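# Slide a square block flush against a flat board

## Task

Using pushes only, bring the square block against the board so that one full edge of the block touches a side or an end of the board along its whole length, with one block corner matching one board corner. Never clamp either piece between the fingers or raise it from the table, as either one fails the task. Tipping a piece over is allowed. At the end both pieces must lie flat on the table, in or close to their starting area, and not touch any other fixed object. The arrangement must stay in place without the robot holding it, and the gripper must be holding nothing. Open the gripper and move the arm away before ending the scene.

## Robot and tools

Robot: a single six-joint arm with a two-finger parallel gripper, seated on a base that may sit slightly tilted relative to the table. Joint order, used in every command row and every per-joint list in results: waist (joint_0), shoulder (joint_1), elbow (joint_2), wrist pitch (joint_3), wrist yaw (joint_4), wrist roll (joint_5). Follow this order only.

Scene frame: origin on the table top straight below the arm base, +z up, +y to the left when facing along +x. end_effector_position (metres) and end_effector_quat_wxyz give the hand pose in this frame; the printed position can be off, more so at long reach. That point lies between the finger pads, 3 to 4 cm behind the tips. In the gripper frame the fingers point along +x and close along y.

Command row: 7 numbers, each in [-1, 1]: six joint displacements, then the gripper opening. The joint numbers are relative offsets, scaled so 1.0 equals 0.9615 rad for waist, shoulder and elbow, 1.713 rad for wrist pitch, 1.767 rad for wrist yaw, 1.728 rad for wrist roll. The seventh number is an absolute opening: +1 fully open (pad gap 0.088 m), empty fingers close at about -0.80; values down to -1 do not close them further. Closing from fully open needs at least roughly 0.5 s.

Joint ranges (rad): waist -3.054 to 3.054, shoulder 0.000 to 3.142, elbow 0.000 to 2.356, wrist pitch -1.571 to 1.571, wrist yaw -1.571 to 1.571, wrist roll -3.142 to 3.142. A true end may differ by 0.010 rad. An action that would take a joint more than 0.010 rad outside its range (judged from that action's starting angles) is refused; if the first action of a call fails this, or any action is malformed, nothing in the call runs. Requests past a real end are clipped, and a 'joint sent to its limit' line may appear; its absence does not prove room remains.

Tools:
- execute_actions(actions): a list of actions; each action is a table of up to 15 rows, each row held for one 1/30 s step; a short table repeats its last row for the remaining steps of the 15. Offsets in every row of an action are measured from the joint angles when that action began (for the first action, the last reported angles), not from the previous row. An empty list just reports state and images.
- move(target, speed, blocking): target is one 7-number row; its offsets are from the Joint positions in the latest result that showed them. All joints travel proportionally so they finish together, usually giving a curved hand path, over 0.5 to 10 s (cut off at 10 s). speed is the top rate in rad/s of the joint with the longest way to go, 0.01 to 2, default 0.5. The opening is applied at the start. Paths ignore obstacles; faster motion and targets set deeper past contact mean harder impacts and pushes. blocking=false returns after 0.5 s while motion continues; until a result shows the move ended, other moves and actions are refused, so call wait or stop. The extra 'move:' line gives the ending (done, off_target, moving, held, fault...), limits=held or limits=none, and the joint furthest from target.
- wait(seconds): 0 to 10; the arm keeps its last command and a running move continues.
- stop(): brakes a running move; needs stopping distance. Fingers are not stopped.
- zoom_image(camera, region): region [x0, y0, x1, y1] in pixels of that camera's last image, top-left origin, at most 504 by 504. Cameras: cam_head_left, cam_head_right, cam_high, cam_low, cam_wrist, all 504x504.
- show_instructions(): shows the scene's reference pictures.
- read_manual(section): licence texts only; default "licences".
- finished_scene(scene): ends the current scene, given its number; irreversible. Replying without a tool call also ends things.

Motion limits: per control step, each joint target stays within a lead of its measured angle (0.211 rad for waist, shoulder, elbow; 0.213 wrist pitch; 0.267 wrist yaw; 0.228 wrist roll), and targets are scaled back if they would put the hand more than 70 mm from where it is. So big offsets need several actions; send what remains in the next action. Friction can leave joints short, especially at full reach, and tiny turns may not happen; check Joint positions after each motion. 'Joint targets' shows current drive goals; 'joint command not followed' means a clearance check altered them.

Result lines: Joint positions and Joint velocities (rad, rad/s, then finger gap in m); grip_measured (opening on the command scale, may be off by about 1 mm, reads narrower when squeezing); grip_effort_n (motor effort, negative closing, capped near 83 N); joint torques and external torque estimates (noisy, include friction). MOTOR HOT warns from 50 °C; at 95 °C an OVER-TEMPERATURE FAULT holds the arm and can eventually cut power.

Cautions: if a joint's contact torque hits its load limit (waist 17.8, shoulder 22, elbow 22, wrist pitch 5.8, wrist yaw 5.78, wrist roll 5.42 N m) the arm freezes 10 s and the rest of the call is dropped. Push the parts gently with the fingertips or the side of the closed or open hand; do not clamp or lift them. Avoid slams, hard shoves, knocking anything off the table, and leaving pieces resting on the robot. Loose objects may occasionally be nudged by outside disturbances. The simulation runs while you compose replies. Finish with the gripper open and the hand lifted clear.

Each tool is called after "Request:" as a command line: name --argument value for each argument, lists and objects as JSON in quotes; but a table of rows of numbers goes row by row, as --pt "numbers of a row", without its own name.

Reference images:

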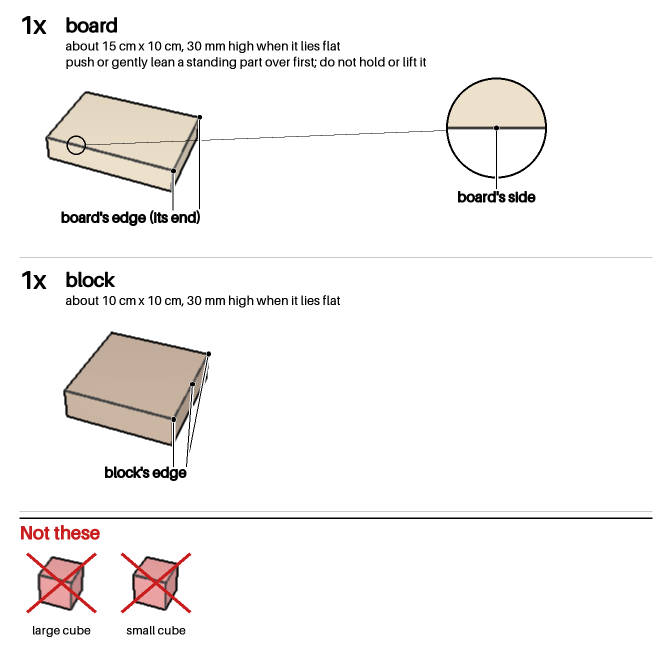

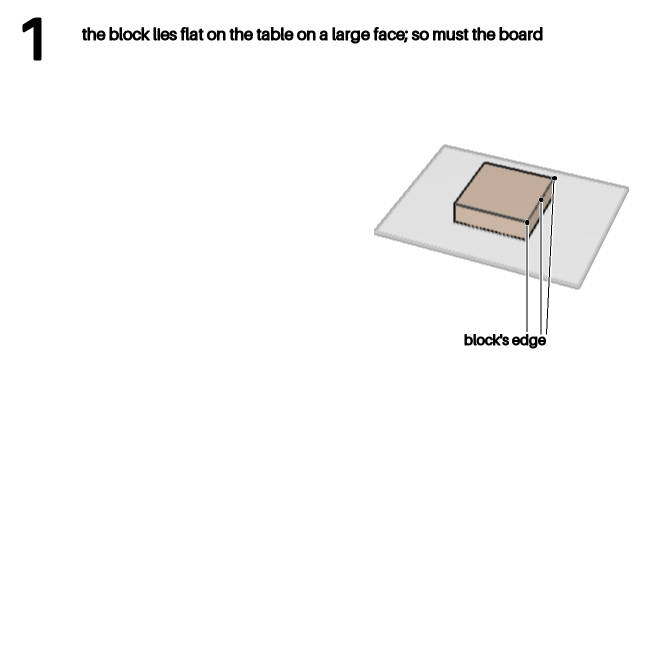

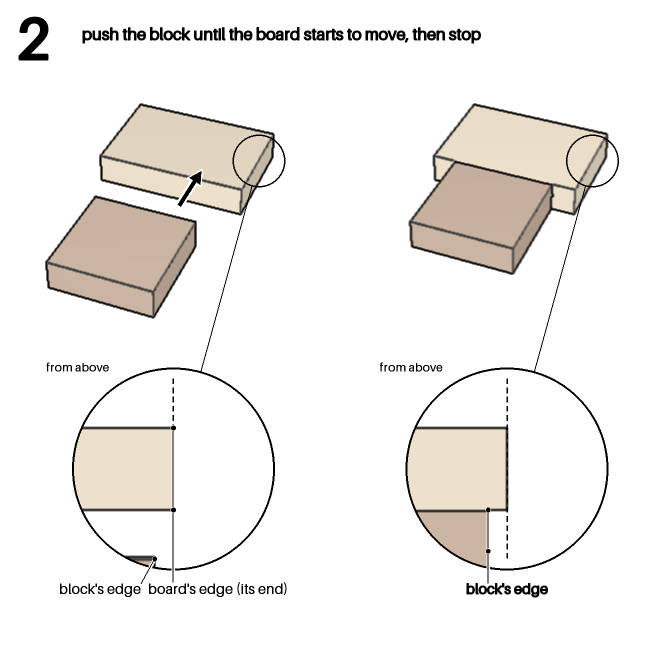

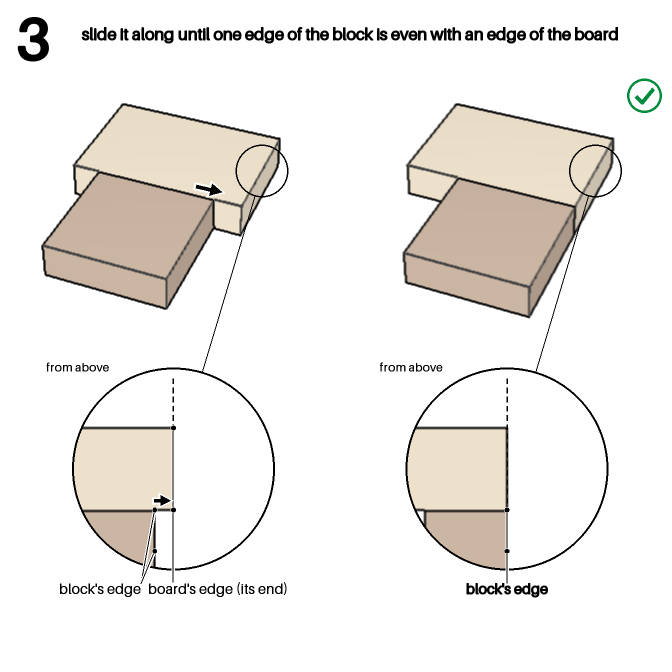

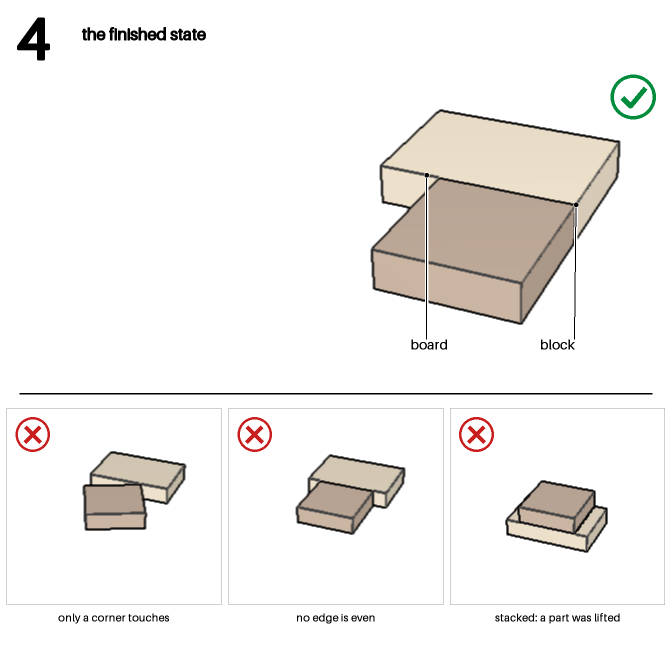

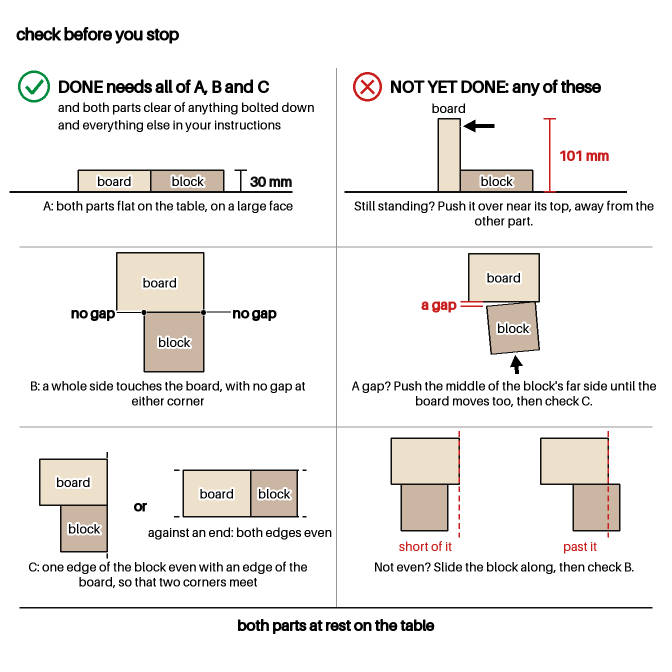

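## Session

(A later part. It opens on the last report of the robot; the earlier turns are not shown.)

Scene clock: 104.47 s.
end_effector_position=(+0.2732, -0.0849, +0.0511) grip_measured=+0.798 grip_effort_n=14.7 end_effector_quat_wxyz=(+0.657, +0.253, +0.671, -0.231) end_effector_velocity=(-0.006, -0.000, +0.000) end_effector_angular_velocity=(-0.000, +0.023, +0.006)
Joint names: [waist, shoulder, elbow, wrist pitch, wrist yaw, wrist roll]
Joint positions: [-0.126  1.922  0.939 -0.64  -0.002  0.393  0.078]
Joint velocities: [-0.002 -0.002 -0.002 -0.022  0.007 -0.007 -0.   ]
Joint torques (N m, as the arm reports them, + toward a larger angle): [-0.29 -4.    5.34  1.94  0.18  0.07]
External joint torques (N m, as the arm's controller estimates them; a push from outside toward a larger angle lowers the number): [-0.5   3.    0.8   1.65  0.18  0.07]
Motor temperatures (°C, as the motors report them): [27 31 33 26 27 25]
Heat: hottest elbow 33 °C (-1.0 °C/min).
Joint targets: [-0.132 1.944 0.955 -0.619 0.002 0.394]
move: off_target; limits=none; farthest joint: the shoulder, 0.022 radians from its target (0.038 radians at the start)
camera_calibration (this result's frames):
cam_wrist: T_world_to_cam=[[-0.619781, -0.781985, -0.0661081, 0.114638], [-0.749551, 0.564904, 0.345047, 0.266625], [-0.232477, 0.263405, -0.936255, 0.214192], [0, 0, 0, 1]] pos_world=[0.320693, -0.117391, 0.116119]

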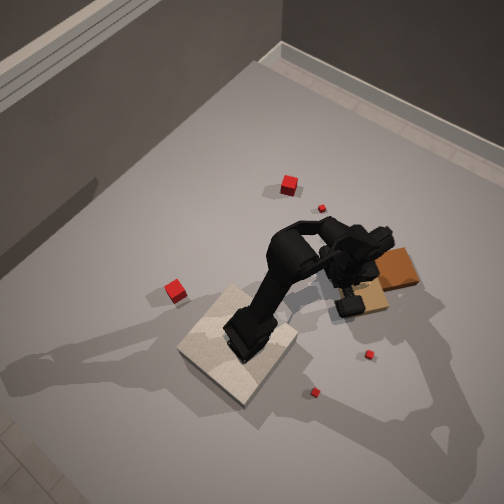

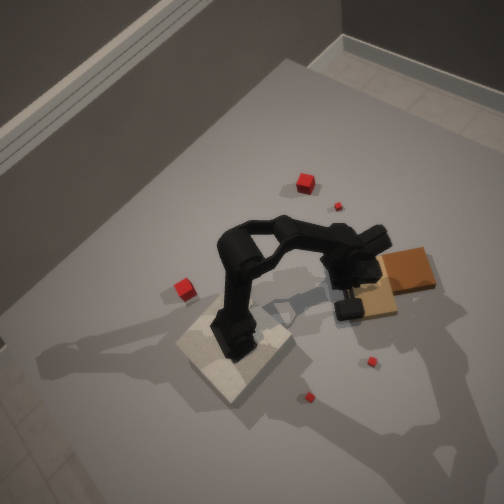

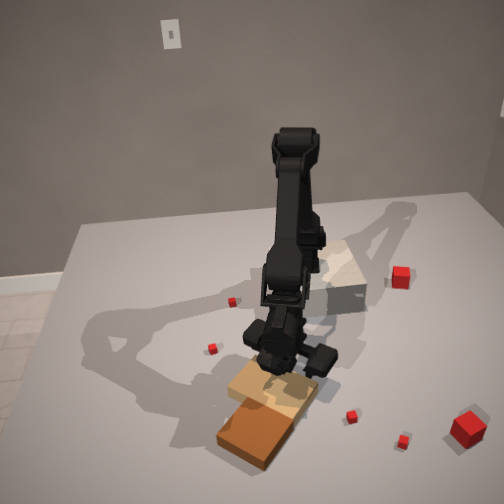

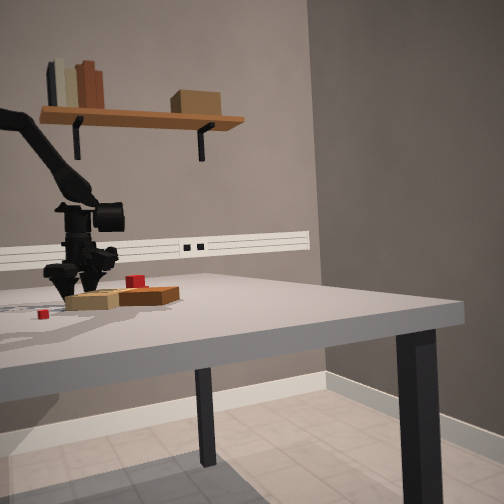

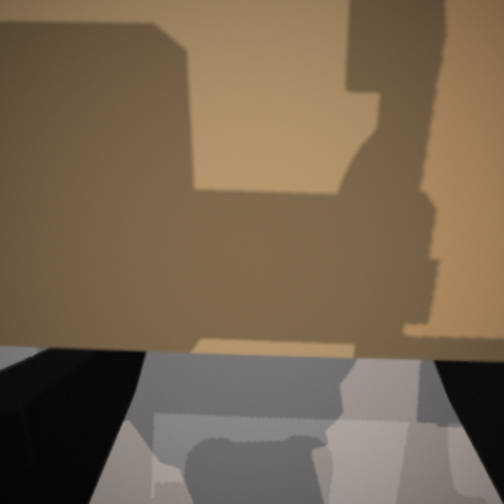

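Flush. Back off and inspect.

Request:
move --target '[0.04,-0.1,-0.09,0,0,0,0.8]' --speed 0.2

Request:
move --target '[0.3,-0.4,0.1,-0.25,0,0,0.8]' --speed 0.7

Request:
zoom_image --camera "cam_high" --region '[270,395,320,445]'

Request:
zoom_image --camera "cam_head_right" --region '[340,235,440,335]'

Scene clock: 109.90 s.
end_effector_position=(+0.2586, -0.0705, +0.0594) grip_measured=+0.798 grip_effort_n=15.1 end_effector_quat_wxyz=(+0.665, +0.240, +0.672, -0.220) end_effector_velocity=(-0.001, +0.004, +0.002) end_effector_angular_velocity=(+0.022, -0.004, +0.010)
Joint names: [waist, shoulder, elbow, wrist pitch, wrist yaw, wrist roll]
Joint positions: [-0.09   1.836  0.862 -0.639 -0.002  0.393  0.078]
Joint velocities: [ 0.002 -0.007 -0.002 -0.007 -0.022 -0.007 -0.   ]
Joint torques (N m, as the arm reports them, + toward a larger angle): [ 0.49 -6.47  2.75  0.35 -0.02  0.04]
External joint torques (N m, as the arm's controller estimates them; a push from outside toward a larger angle lowers the number): [ 0.24  0.   -1.96  0.    0.    0.04]
Motor temperatures (°C, as the motors report them): [27 31 33 27 27 25]
Heat: hottest elbow 33 °C (+0.0 °C/min).
Joint targets: [-0.088 1.826 0.852 -0.640 -0.002 0.393]
move: done; limits=none; farthest joint: the shoulder, 0.010 radians from its target (0.097 radians at the start)
camera_calibration (this result's frames):
cam_wrist: T_world_to_cam=[[-0.590578, -0.804048, -0.0687354, 0.108468], [-0.773028, 0.539227, 0.334158, 0.249554], [-0.231615, 0.250481, -0.940007, 0.213798], [0, 0, 0, 1]] pos_world=[0.30649, -0.100905, 0.125037]

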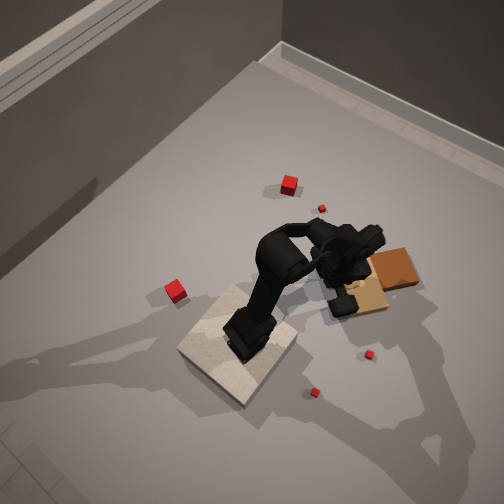

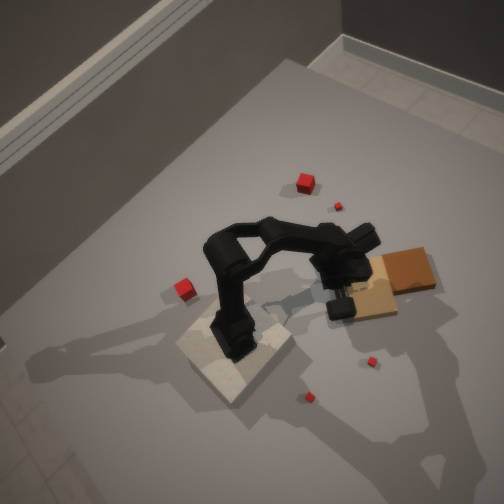

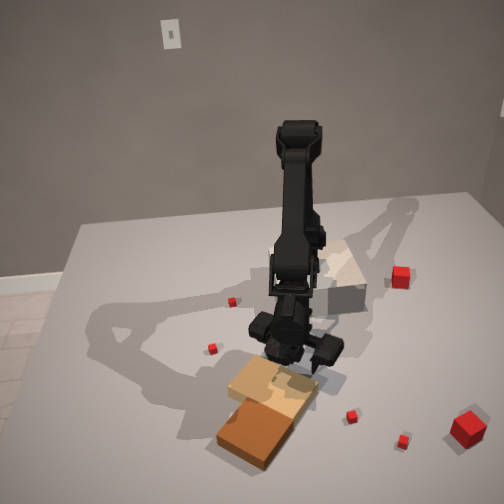

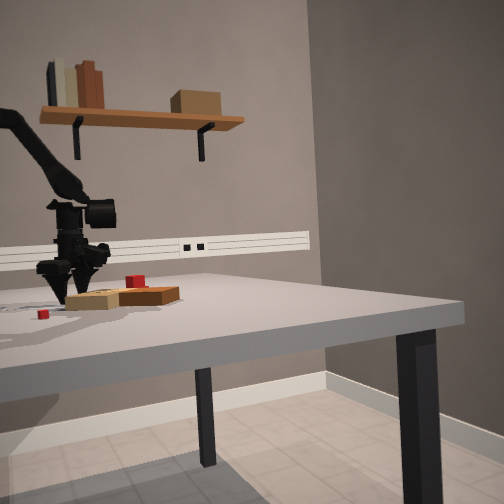

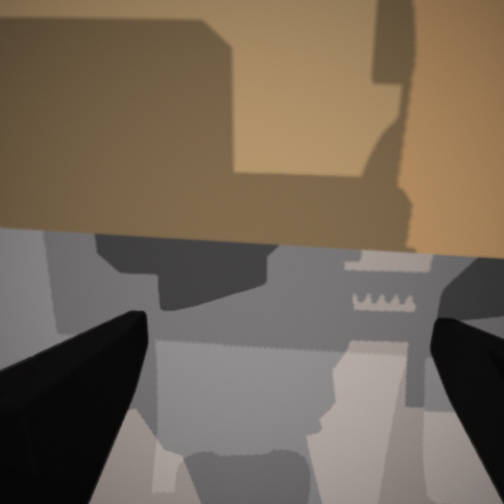

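Scene clock: 111.07 s.
end_effector_position=(+0.2299, +0.0027, +0.1696) grip_measured=+0.798 grip_effort_n=14.7 end_effector_quat_wxyz=(+0.707, +0.142, +0.681, -0.123) end_effector_velocity=(-0.002, +0.002, -0.001) end_effector_angular_velocity=(+0.006, +0.012, +0.025)
Joint names: [waist, shoulder, elbow, wrist pitch, wrist yaw, wrist roll]
Joint positions: [ 0.196  1.458  0.952 -1.065 -0.002  0.393  0.078]
Joint velocities: [ 0.002  0.002 -0.002 -0.007 -0.007 -0.022  0.   ]
Joint torques (N m, as the arm reports them, + toward a larger angle): [ 0.36 -4.74  5.36  0.38  0.    0.04]
External joint torques (N m, as the arm's controller estimates them; a push from outside toward a larger angle lowers the number): [ 0.24 -0.09 -0.52 -0.05  0.    0.04]
Motor temperatures (°C, as the motors report them): [27 31 34 27 27 25]
Heat: hottest elbow 34 °C (+1.0 °C/min).
Joint targets: [0.199 1.451 0.958 -1.067 -0.002 0.393]
move: done; limits=none; farthest joint: the shoulder, 0.006 radians from its target (0.384 radians at the start)
camera_calibration (this result's frames):
cam_wrist: T_world_to_cam=[[-0.33729, -0.93837, -0.0754807, 0.101167], [-0.908485, 0.303432, 0.287375, 0.190805], [-0.246761, 0.165502, -0.954839, 0.298624], [0, 0, 0, 1]] pos_world=[0.281155, -0.0123872, 0.237941]

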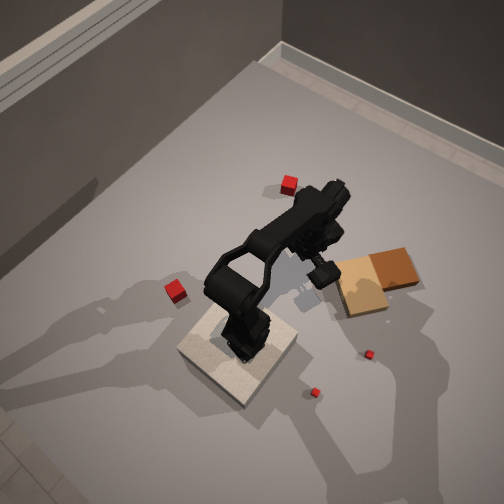

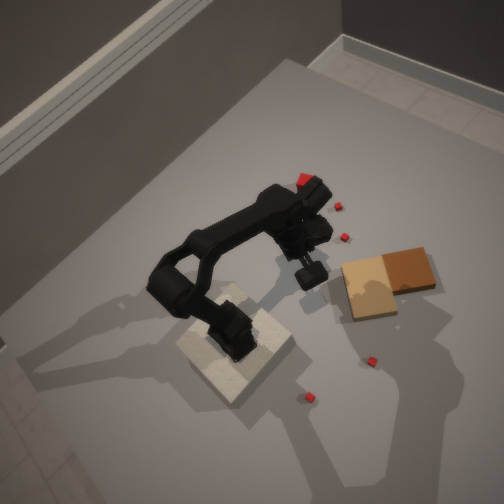

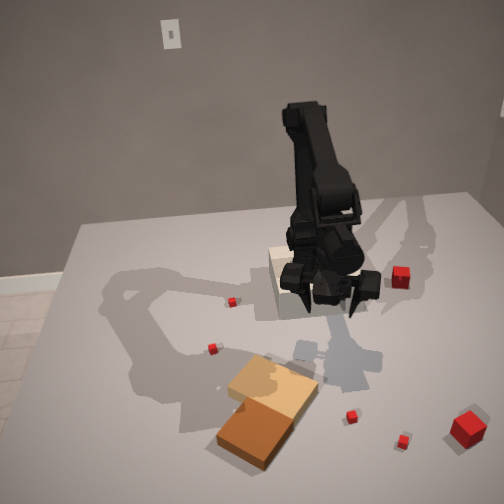

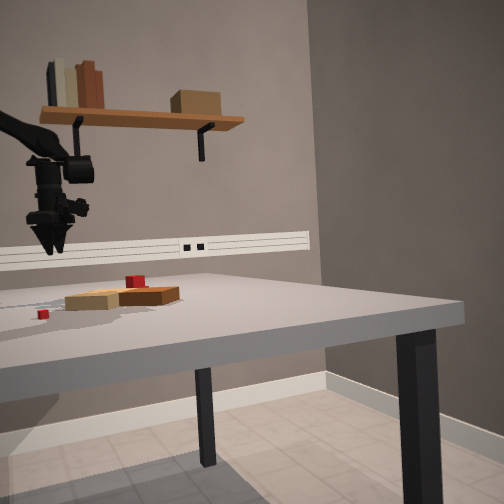

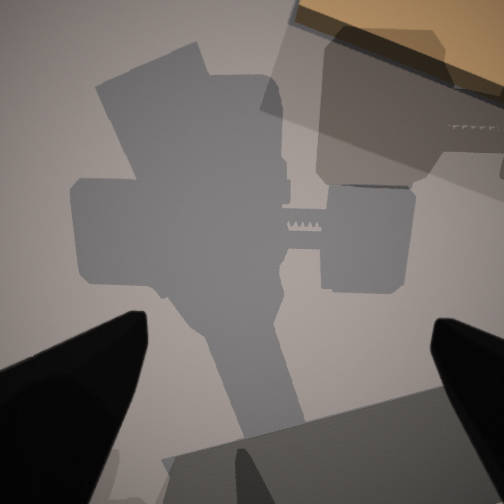

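Region (270, 395, 320, 445) of cam_high's 504x504 image, scaled by 10.080, with more detail than that image has.

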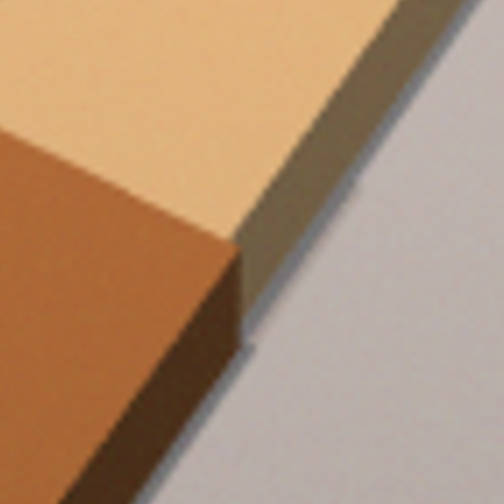

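Region (340, 235, 440, 335) of cam_head_right's 504x504 image, scaled by 5.040, with more detail than that image has.

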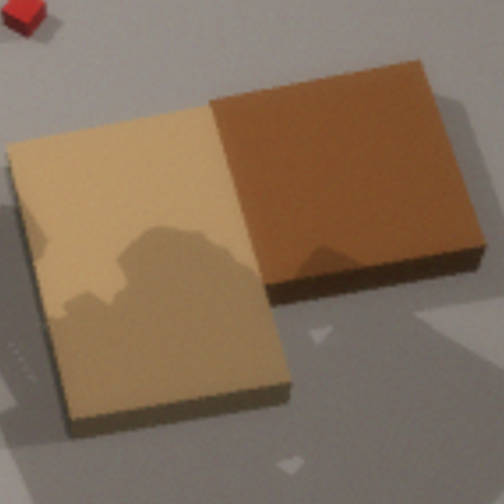

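Request:
move --target '[-0.772,0.422,0.255,0.085,0.002,0.66,0.25]' --speed 1

Request:
move --target '[0,0.156,-0.137,0.152,0,0,0.25]' --speed 0.3

Scene clock: 120.07 s.
end_effector_position=(+0.2382, -0.2131, +0.1211) grip_measured=+0.253 grip_effort_n=-16.0 end_effector_quat_wxyz=(+0.301, +0.652, +0.306, -0.625) end_effector_velocity=(+0.003, -0.000, +0.001) end_effector_angular_velocity=(-0.002, -0.014, -0.020)
Joint names: [waist, shoulder, elbow, wrist pitch, wrist yaw, wrist roll]
Joint positions: [-0.545  1.849  1.189 -0.922  0.002  1.53   0.051]
Joint velocities: [ 0.002 -0.002  0.002  0.007 -0.007  0.022 -0.   ]
Joint torques (N m, as the arm reports them, + toward a larger angle): [ 0.25 -5.09  5.26  0.55  0.04  0.12]
External joint torques (N m, as the arm's controller estimates them; a push from outside toward a larger angle lowers the number): [-0.12  2.38 -0.25  0.22  0.01  0.12]
Motor temperatures (°C, as the motors report them): [27 31 34 27 27 25]
Heat: hottest elbow 34 °C (+1.0 °C/min).
Joint targets: [-0.546 1.864 1.197 -0.920 0.001 1.534]
move: off_target; limits=none; farthest joint: the shoulder, 0.015 radians from its target (0.406 radians at the start)
camera_calibration (this result's frames):
cam_wrist: T_world_to_cam=[[-0.791308, 0.608944, -0.0549366, 0.333255], [0.554773, 0.752864, 0.354151, 0.0169309], [0.257018, 0.249765, -0.933573, 0.185527], [0, 0, 0, 1]] pos_world=[0.206631, -0.262018, 0.185515]

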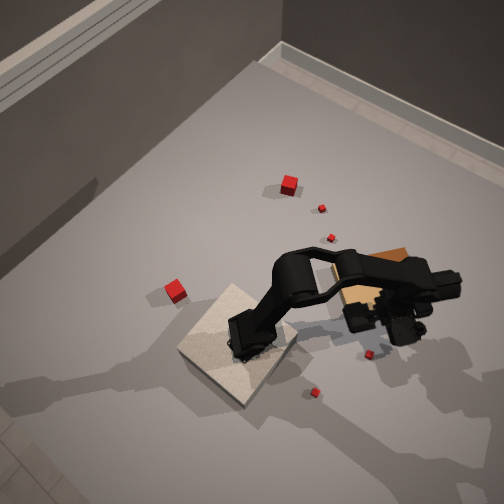

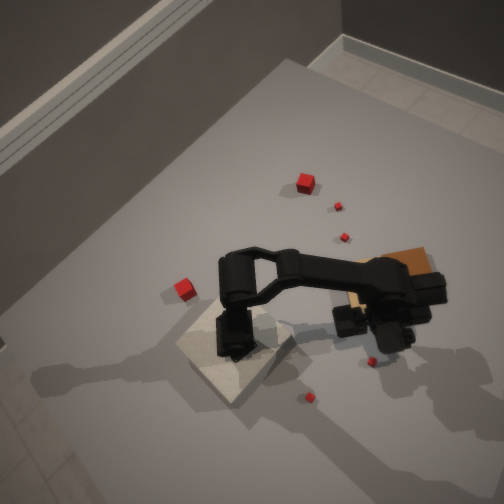

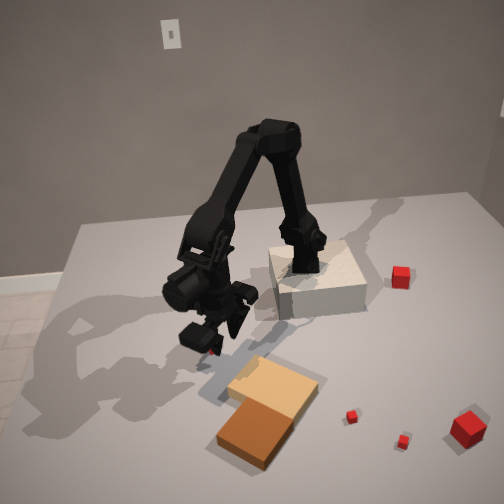

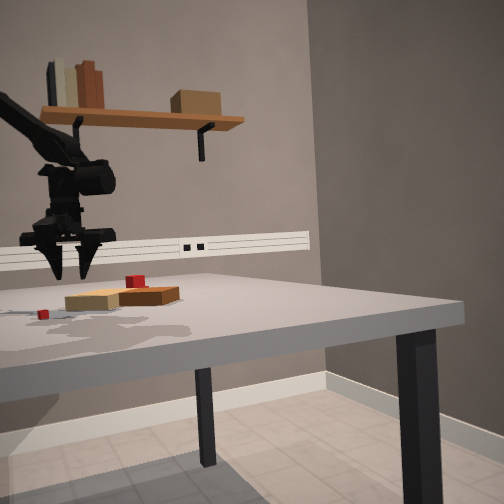

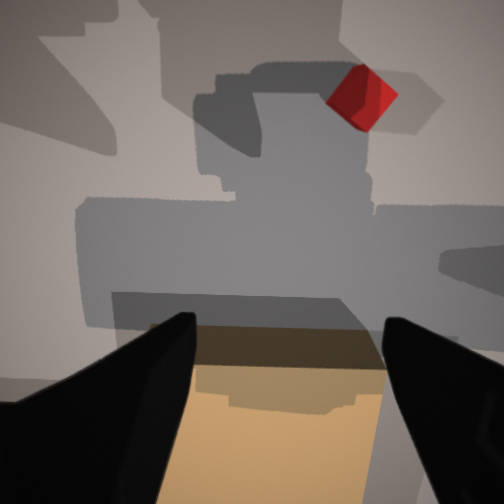

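Scene clock: 121.40 s.
end_effector_position=(+0.2407, -0.2117, +0.0533) grip_measured=+0.253 grip_effort_n=-16.0 end_effector_quat_wxyz=(+0.300, +0.652, +0.306, -0.625) end_effector_velocity=(+0.001, -0.000, +0.000) end_effector_angular_velocity=(+0.000, -0.011, +0.019)
Joint names: [waist, shoulder, elbow, wrist pitch, wrist yaw, wrist roll]
Joint positions: [-0.545  1.986  1.066 -0.663  0.002  1.53   0.051]
Joint velocities: [-0.002 -0.002 -0.002  0.007 -0.007 -0.022  0.   ]
Joint torques (N m, as the arm reports them, + toward a larger angle): [ 0.42 -5.41  2.87  0.54  0.04  0.04]
External joint torques (N m, as the arm's controller estimates them; a push from outside toward a larger angle lowers the number): [ 0.07  2.36 -1.92  0.22  0.01  0.04]
Motor temperatures (°C, as the motors report them): [27 31 34 27 27 25]
Heat: hottest elbow 34 °C (+1.0 °C/min).
Joint targets: [-0.545 1.999 1.057 -0.661 0.002 1.530]
move: off_target; limits=none; farthest joint: the shoulder, 0.013 radians from its target (0.150 radians at the start)
camera_calibration (this result's frames):
cam_wrist: T_world_to_cam=[[-0.791383, 0.608949, -0.0537975, 0.330548], [0.555042, 0.752621, 0.354246, 0.0383506], [0.256207, 0.250484, -0.933604, 0.121567], [0, 0, 0, 1]] pos_world=[0.209158, -0.260601, 0.117692]

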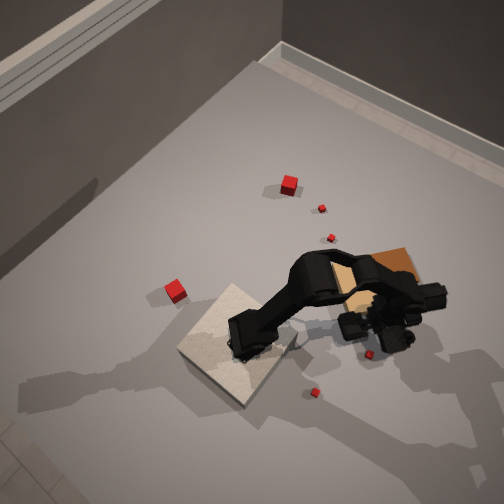

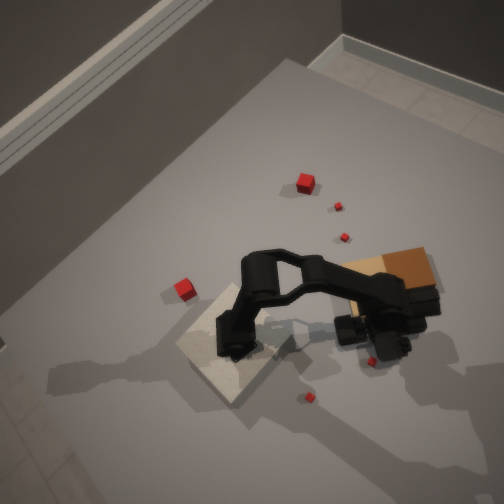

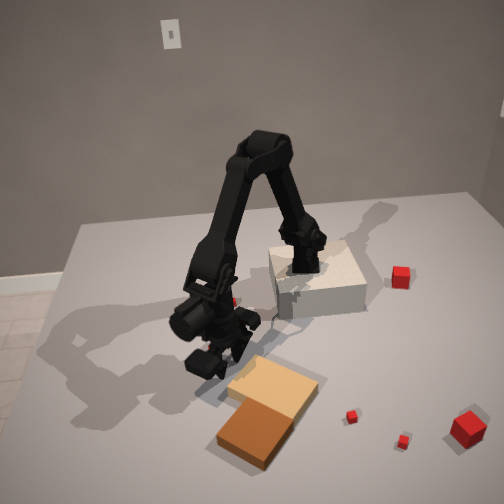

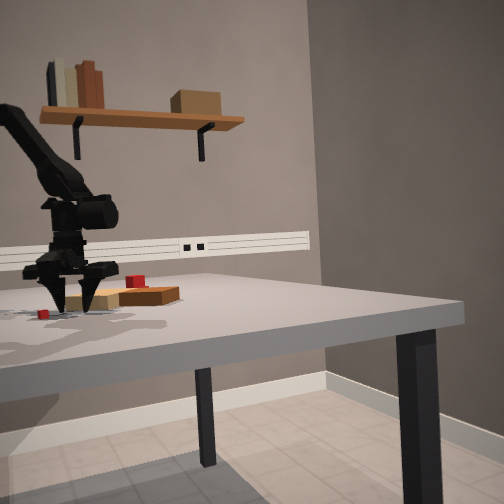

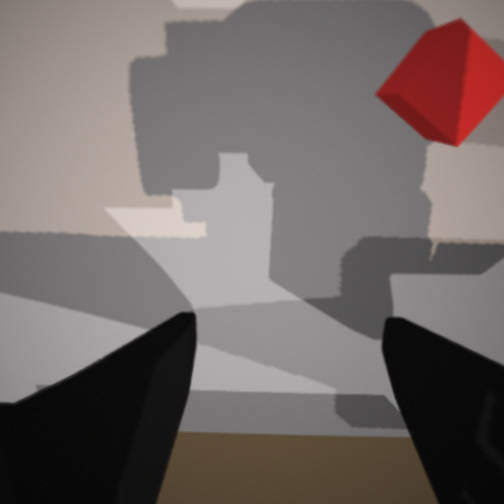

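Request:
move --target '[0.06,0,0,0,0,0.046,0.25]' --speed 0.08

Scene clock: 125.23 s.
end_effector_position=(+0.2522, -0.1981, +0.0540) grip_measured=+0.253 grip_effort_n=-16.0 end_effector_quat_wxyz=(+0.294, +0.655, +0.300, -0.628) end_effector_velocity=(-0.004, +0.003, +0.002) end_effector_angular_velocity=(+0.017, +0.009, -0.009)
Joint names: [waist, shoulder, elbow, wrist pitch, wrist yaw, wrist roll]
Joint positions: [-0.489  1.986  1.066 -0.663  0.002  1.607  0.051]
Joint velocities: [-0.002 -0.007 -0.002 -0.022 -0.007  0.007 -0.   ]
Joint torques (N m, as the arm reports them, + toward a larger angle): [ 0.6  -6.66  3.83  0.39  0.04  0.13]
External joint torques (N m, as the arm's controller estimates them; a push from outside toward a larger angle lowers the number): [ 0.31  1.08 -0.89  0.1   0.    0.13]
Motor temperatures (°C, as the motors report them): [27 31 34 27 27 25]
Heat: hottest elbow 34 °C (+1.0 °C/min).
Joint targets: [-0.487 1.986 1.066 -0.663 0.002 1.610]
move: done; limits=none; farthest joint: the wrist roll, 0.003 radians from its target (0.079 radians at the start)
camera_calibration (this result's frames):
cam_wrist: T_world_to_cam=[[-0.778694, 0.625121, -0.0534627, 0.331381], [0.570637, 0.741083, 0.353794, 0.0152904], [0.260784, 0.244989, -0.933794, 0.113645], [0, 0, 0, 1]] pos_world=[0.219682, -0.246327, 0.118428]

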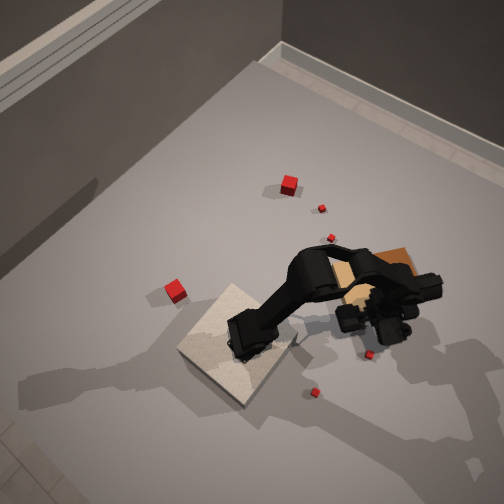

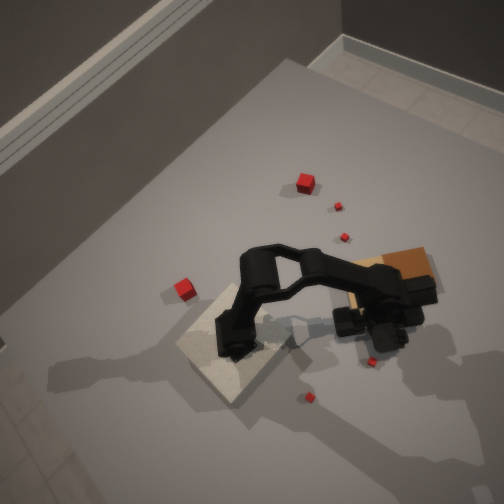

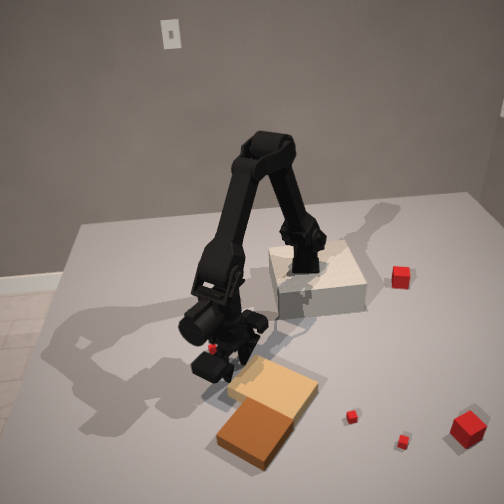

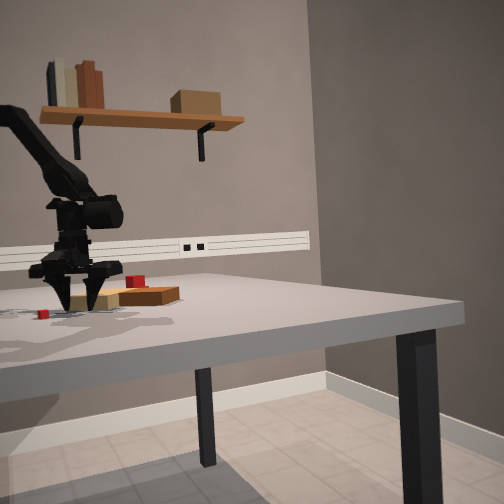

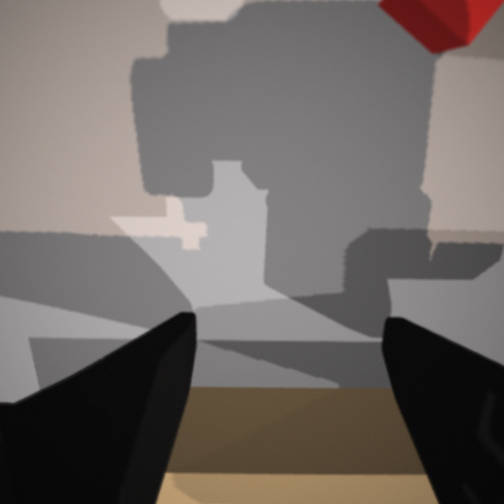

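Request:
move --target '[0.026,0,0,0,0,0.013,0.25]' --speed 0.04

Request:
zoom_image --camera "cam_high" --region '[230,370,320,460]'

Scene clock: 133.73 s.
end_effector_position=(+0.2562, -0.1928, +0.0543) grip_measured=+0.253 grip_effort_n=-16.0 end_effector_quat_wxyz=(+0.295, +0.654, +0.300, -0.628) end_effector_velocity=(-0.002, +0.007, +0.000) end_effector_angular_velocity=(+0.030, +0.004, +0.011)
Joint names: [waist, shoulder, elbow, wrist pitch, wrist yaw, wrist roll]
Joint positions: [-0.468  1.986  1.066 -0.663  0.003  1.626  0.051]
Joint velocities: [ 0.002 -0.002 -0.002 -0.022 -0.022 -0.007 -0.   ]
Joint torques (N m, as the arm reports them, + toward a larger angle): [ 0.76 -6.64  3.84  0.4   0.    0.12]
External joint torques (N m, as the arm's controller estimates them; a push from outside toward a larger angle lowers the number): [ 0.38  1.09 -0.88  0.11 -0.02  0.12]
Motor temperatures (°C, as the motors report them): [27 33 34 27 27 25]
Heat: hottest elbow 34 °C (+1.0 °C/min).
Joint targets: [-0.464 1.986 1.066 -0.663 0.002 1.629]
move: done; limits=none; farthest joint: the waist, 0.004 radians from its target (0.025 radians at the start)
camera_calibration (this result's frames):
cam_wrist: T_world_to_cam=[[-0.780152, 0.623288, -0.0536165, 0.331303], [0.569225, 0.742802, 0.352461, 0.00973553], [0.259511, 0.244453, -0.934289, 0.111785], [0, 0, 0, 1]] pos_world=[0.223916, -0.241055, 0.118771]

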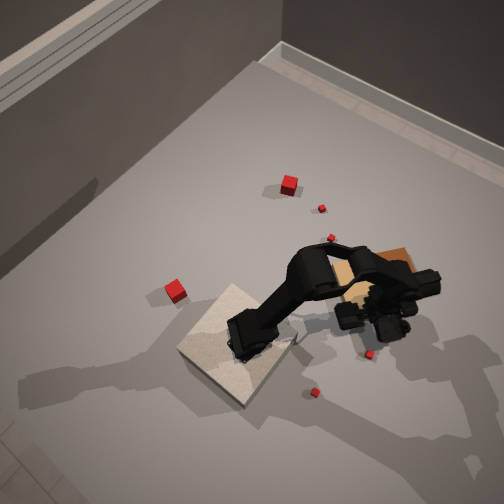

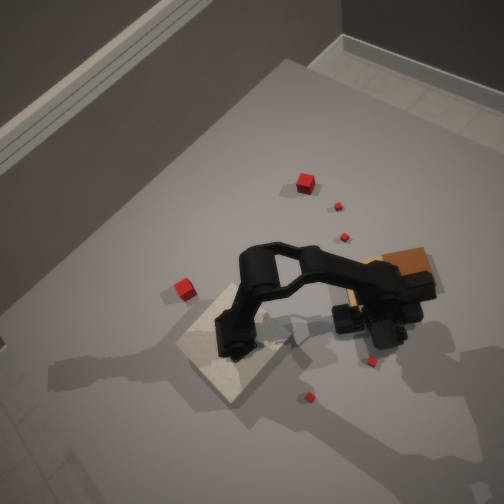

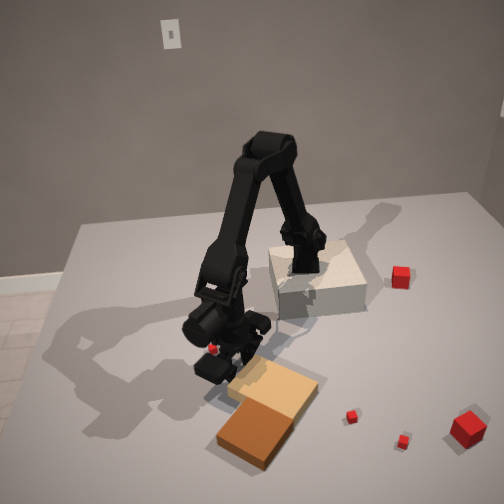

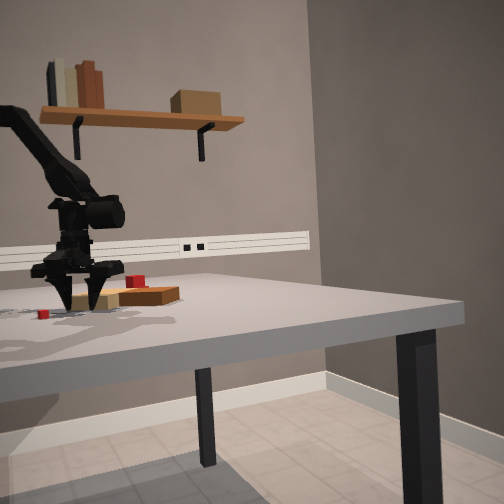

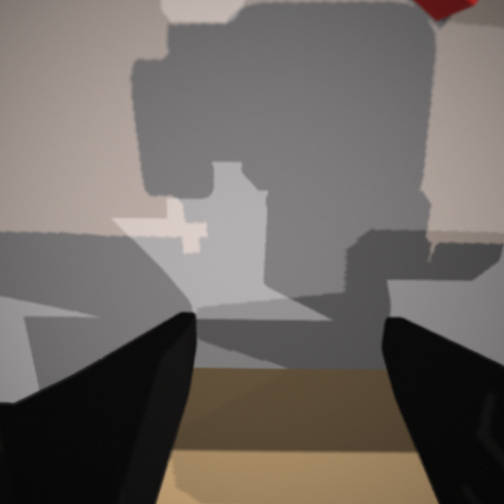

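Region (230, 370, 320, 460) of cam_high's 504x504 image, scaled by 5.600, with more detail than that image has.

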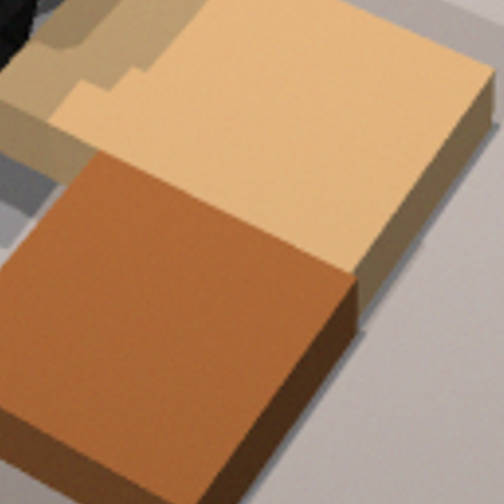

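Just at contact.

Request:
move --target '[0.013,0,0,0,0,0.006,0.25]' --speed 0.03

Request:
zoom_image --camera "cam_high" --region '[240,380,310,450]'

Scene clock: 136.90 s.
end_effector_position=(+0.2571, -0.1917, +0.0543) grip_measured=+0.253 grip_effort_n=-16.0 end_effector_quat_wxyz=(+0.296, +0.653, +0.299, -0.630) end_effector_velocity=(-0.003, -0.000, +0.000) end_effector_angular_velocity=(-0.002, +0.010, +0.005)
Joint names: [waist, shoulder, elbow, wrist pitch, wrist yaw, wrist roll]
Joint positions: [-0.461  1.986  1.066 -0.663  0.007  1.633  0.051]
Joint velocities: [-0.002 -0.002 -0.002 -0.007  0.007 -0.007 -0.   ]
Joint torques (N m, as the arm reports them, + toward a larger angle): [ 1.03 -6.65  3.84  0.4  -0.14  0.16]
External joint torques (N m, as the arm's controller estimates them; a push from outside toward a larger angle lowers the number): [ 0.71  1.09 -0.91  0.1  -0.18  0.16]
Motor temperatures (°C, as the motors report them): [27 33 34 26 27 25]
Heat: hottest elbow 34 °C (+1.0 °C/min).
Joint targets: [-0.455 1.986 1.066 -0.663 0.003 1.636]
move: done; limits=none; farthest joint: the waist, 0.006 radians from its target (0.012 radians at the start)
camera_calibration (this result's frames):
cam_wrist: T_world_to_cam=[[-0.780021, 0.623439, -0.0537637, 0.33127], [0.570437, 0.743758, 0.348463, 0.00845312], [0.257232, 0.241139, -0.93578, 0.111364], [0, 0, 0, 1]] pos_world=[0.22493, -0.239668, 0.119077]

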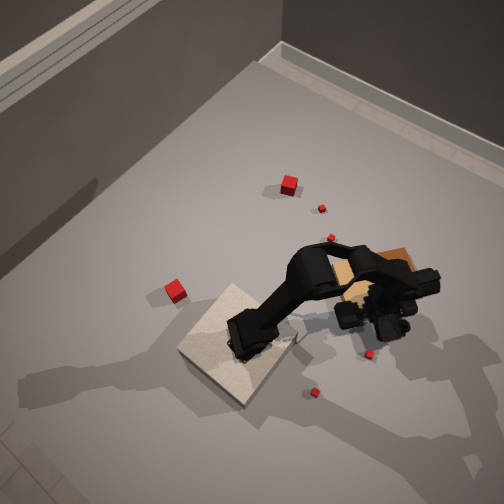

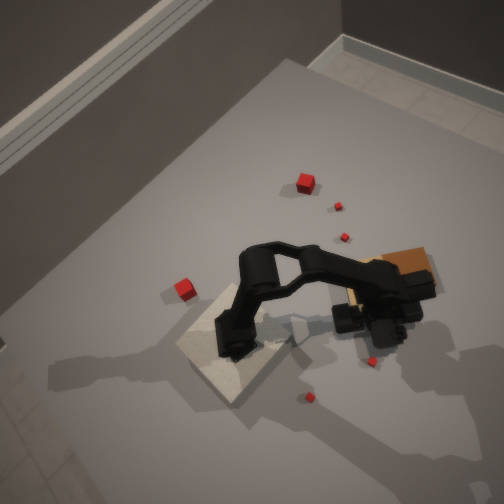

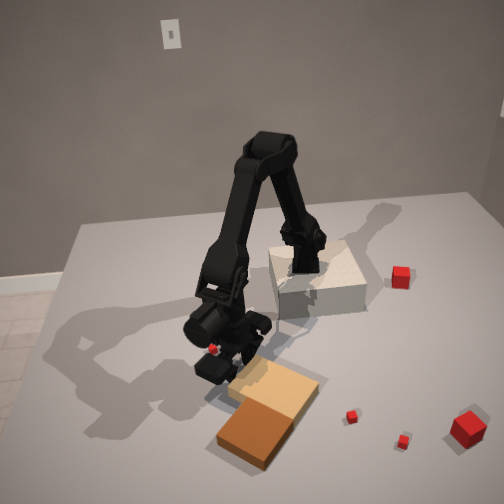

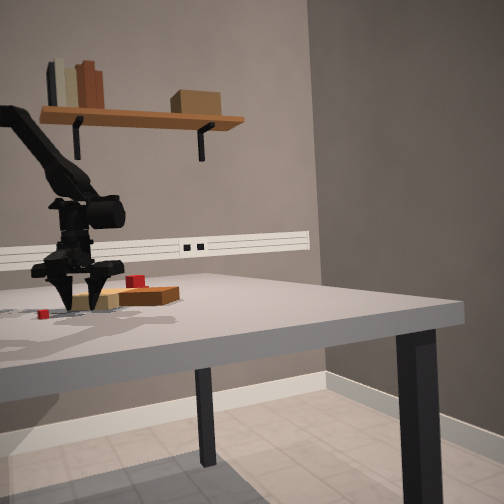

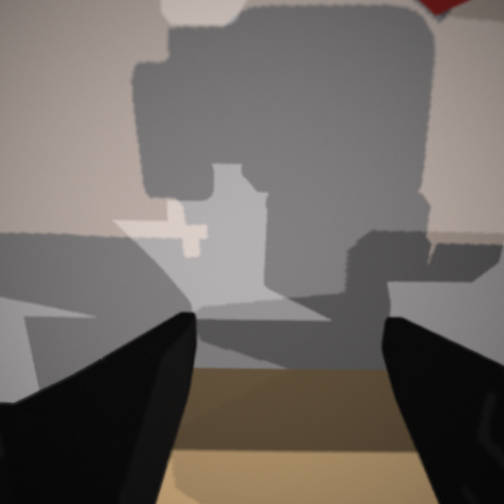

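Region (240, 380, 310, 450) of cam_high's 504x504 image, scaled by 7.200, with more detail than that image has.

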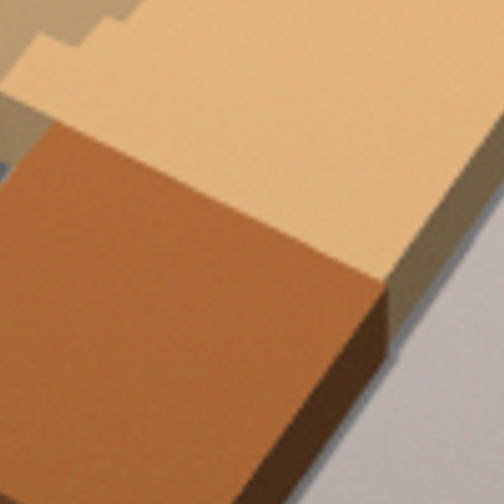

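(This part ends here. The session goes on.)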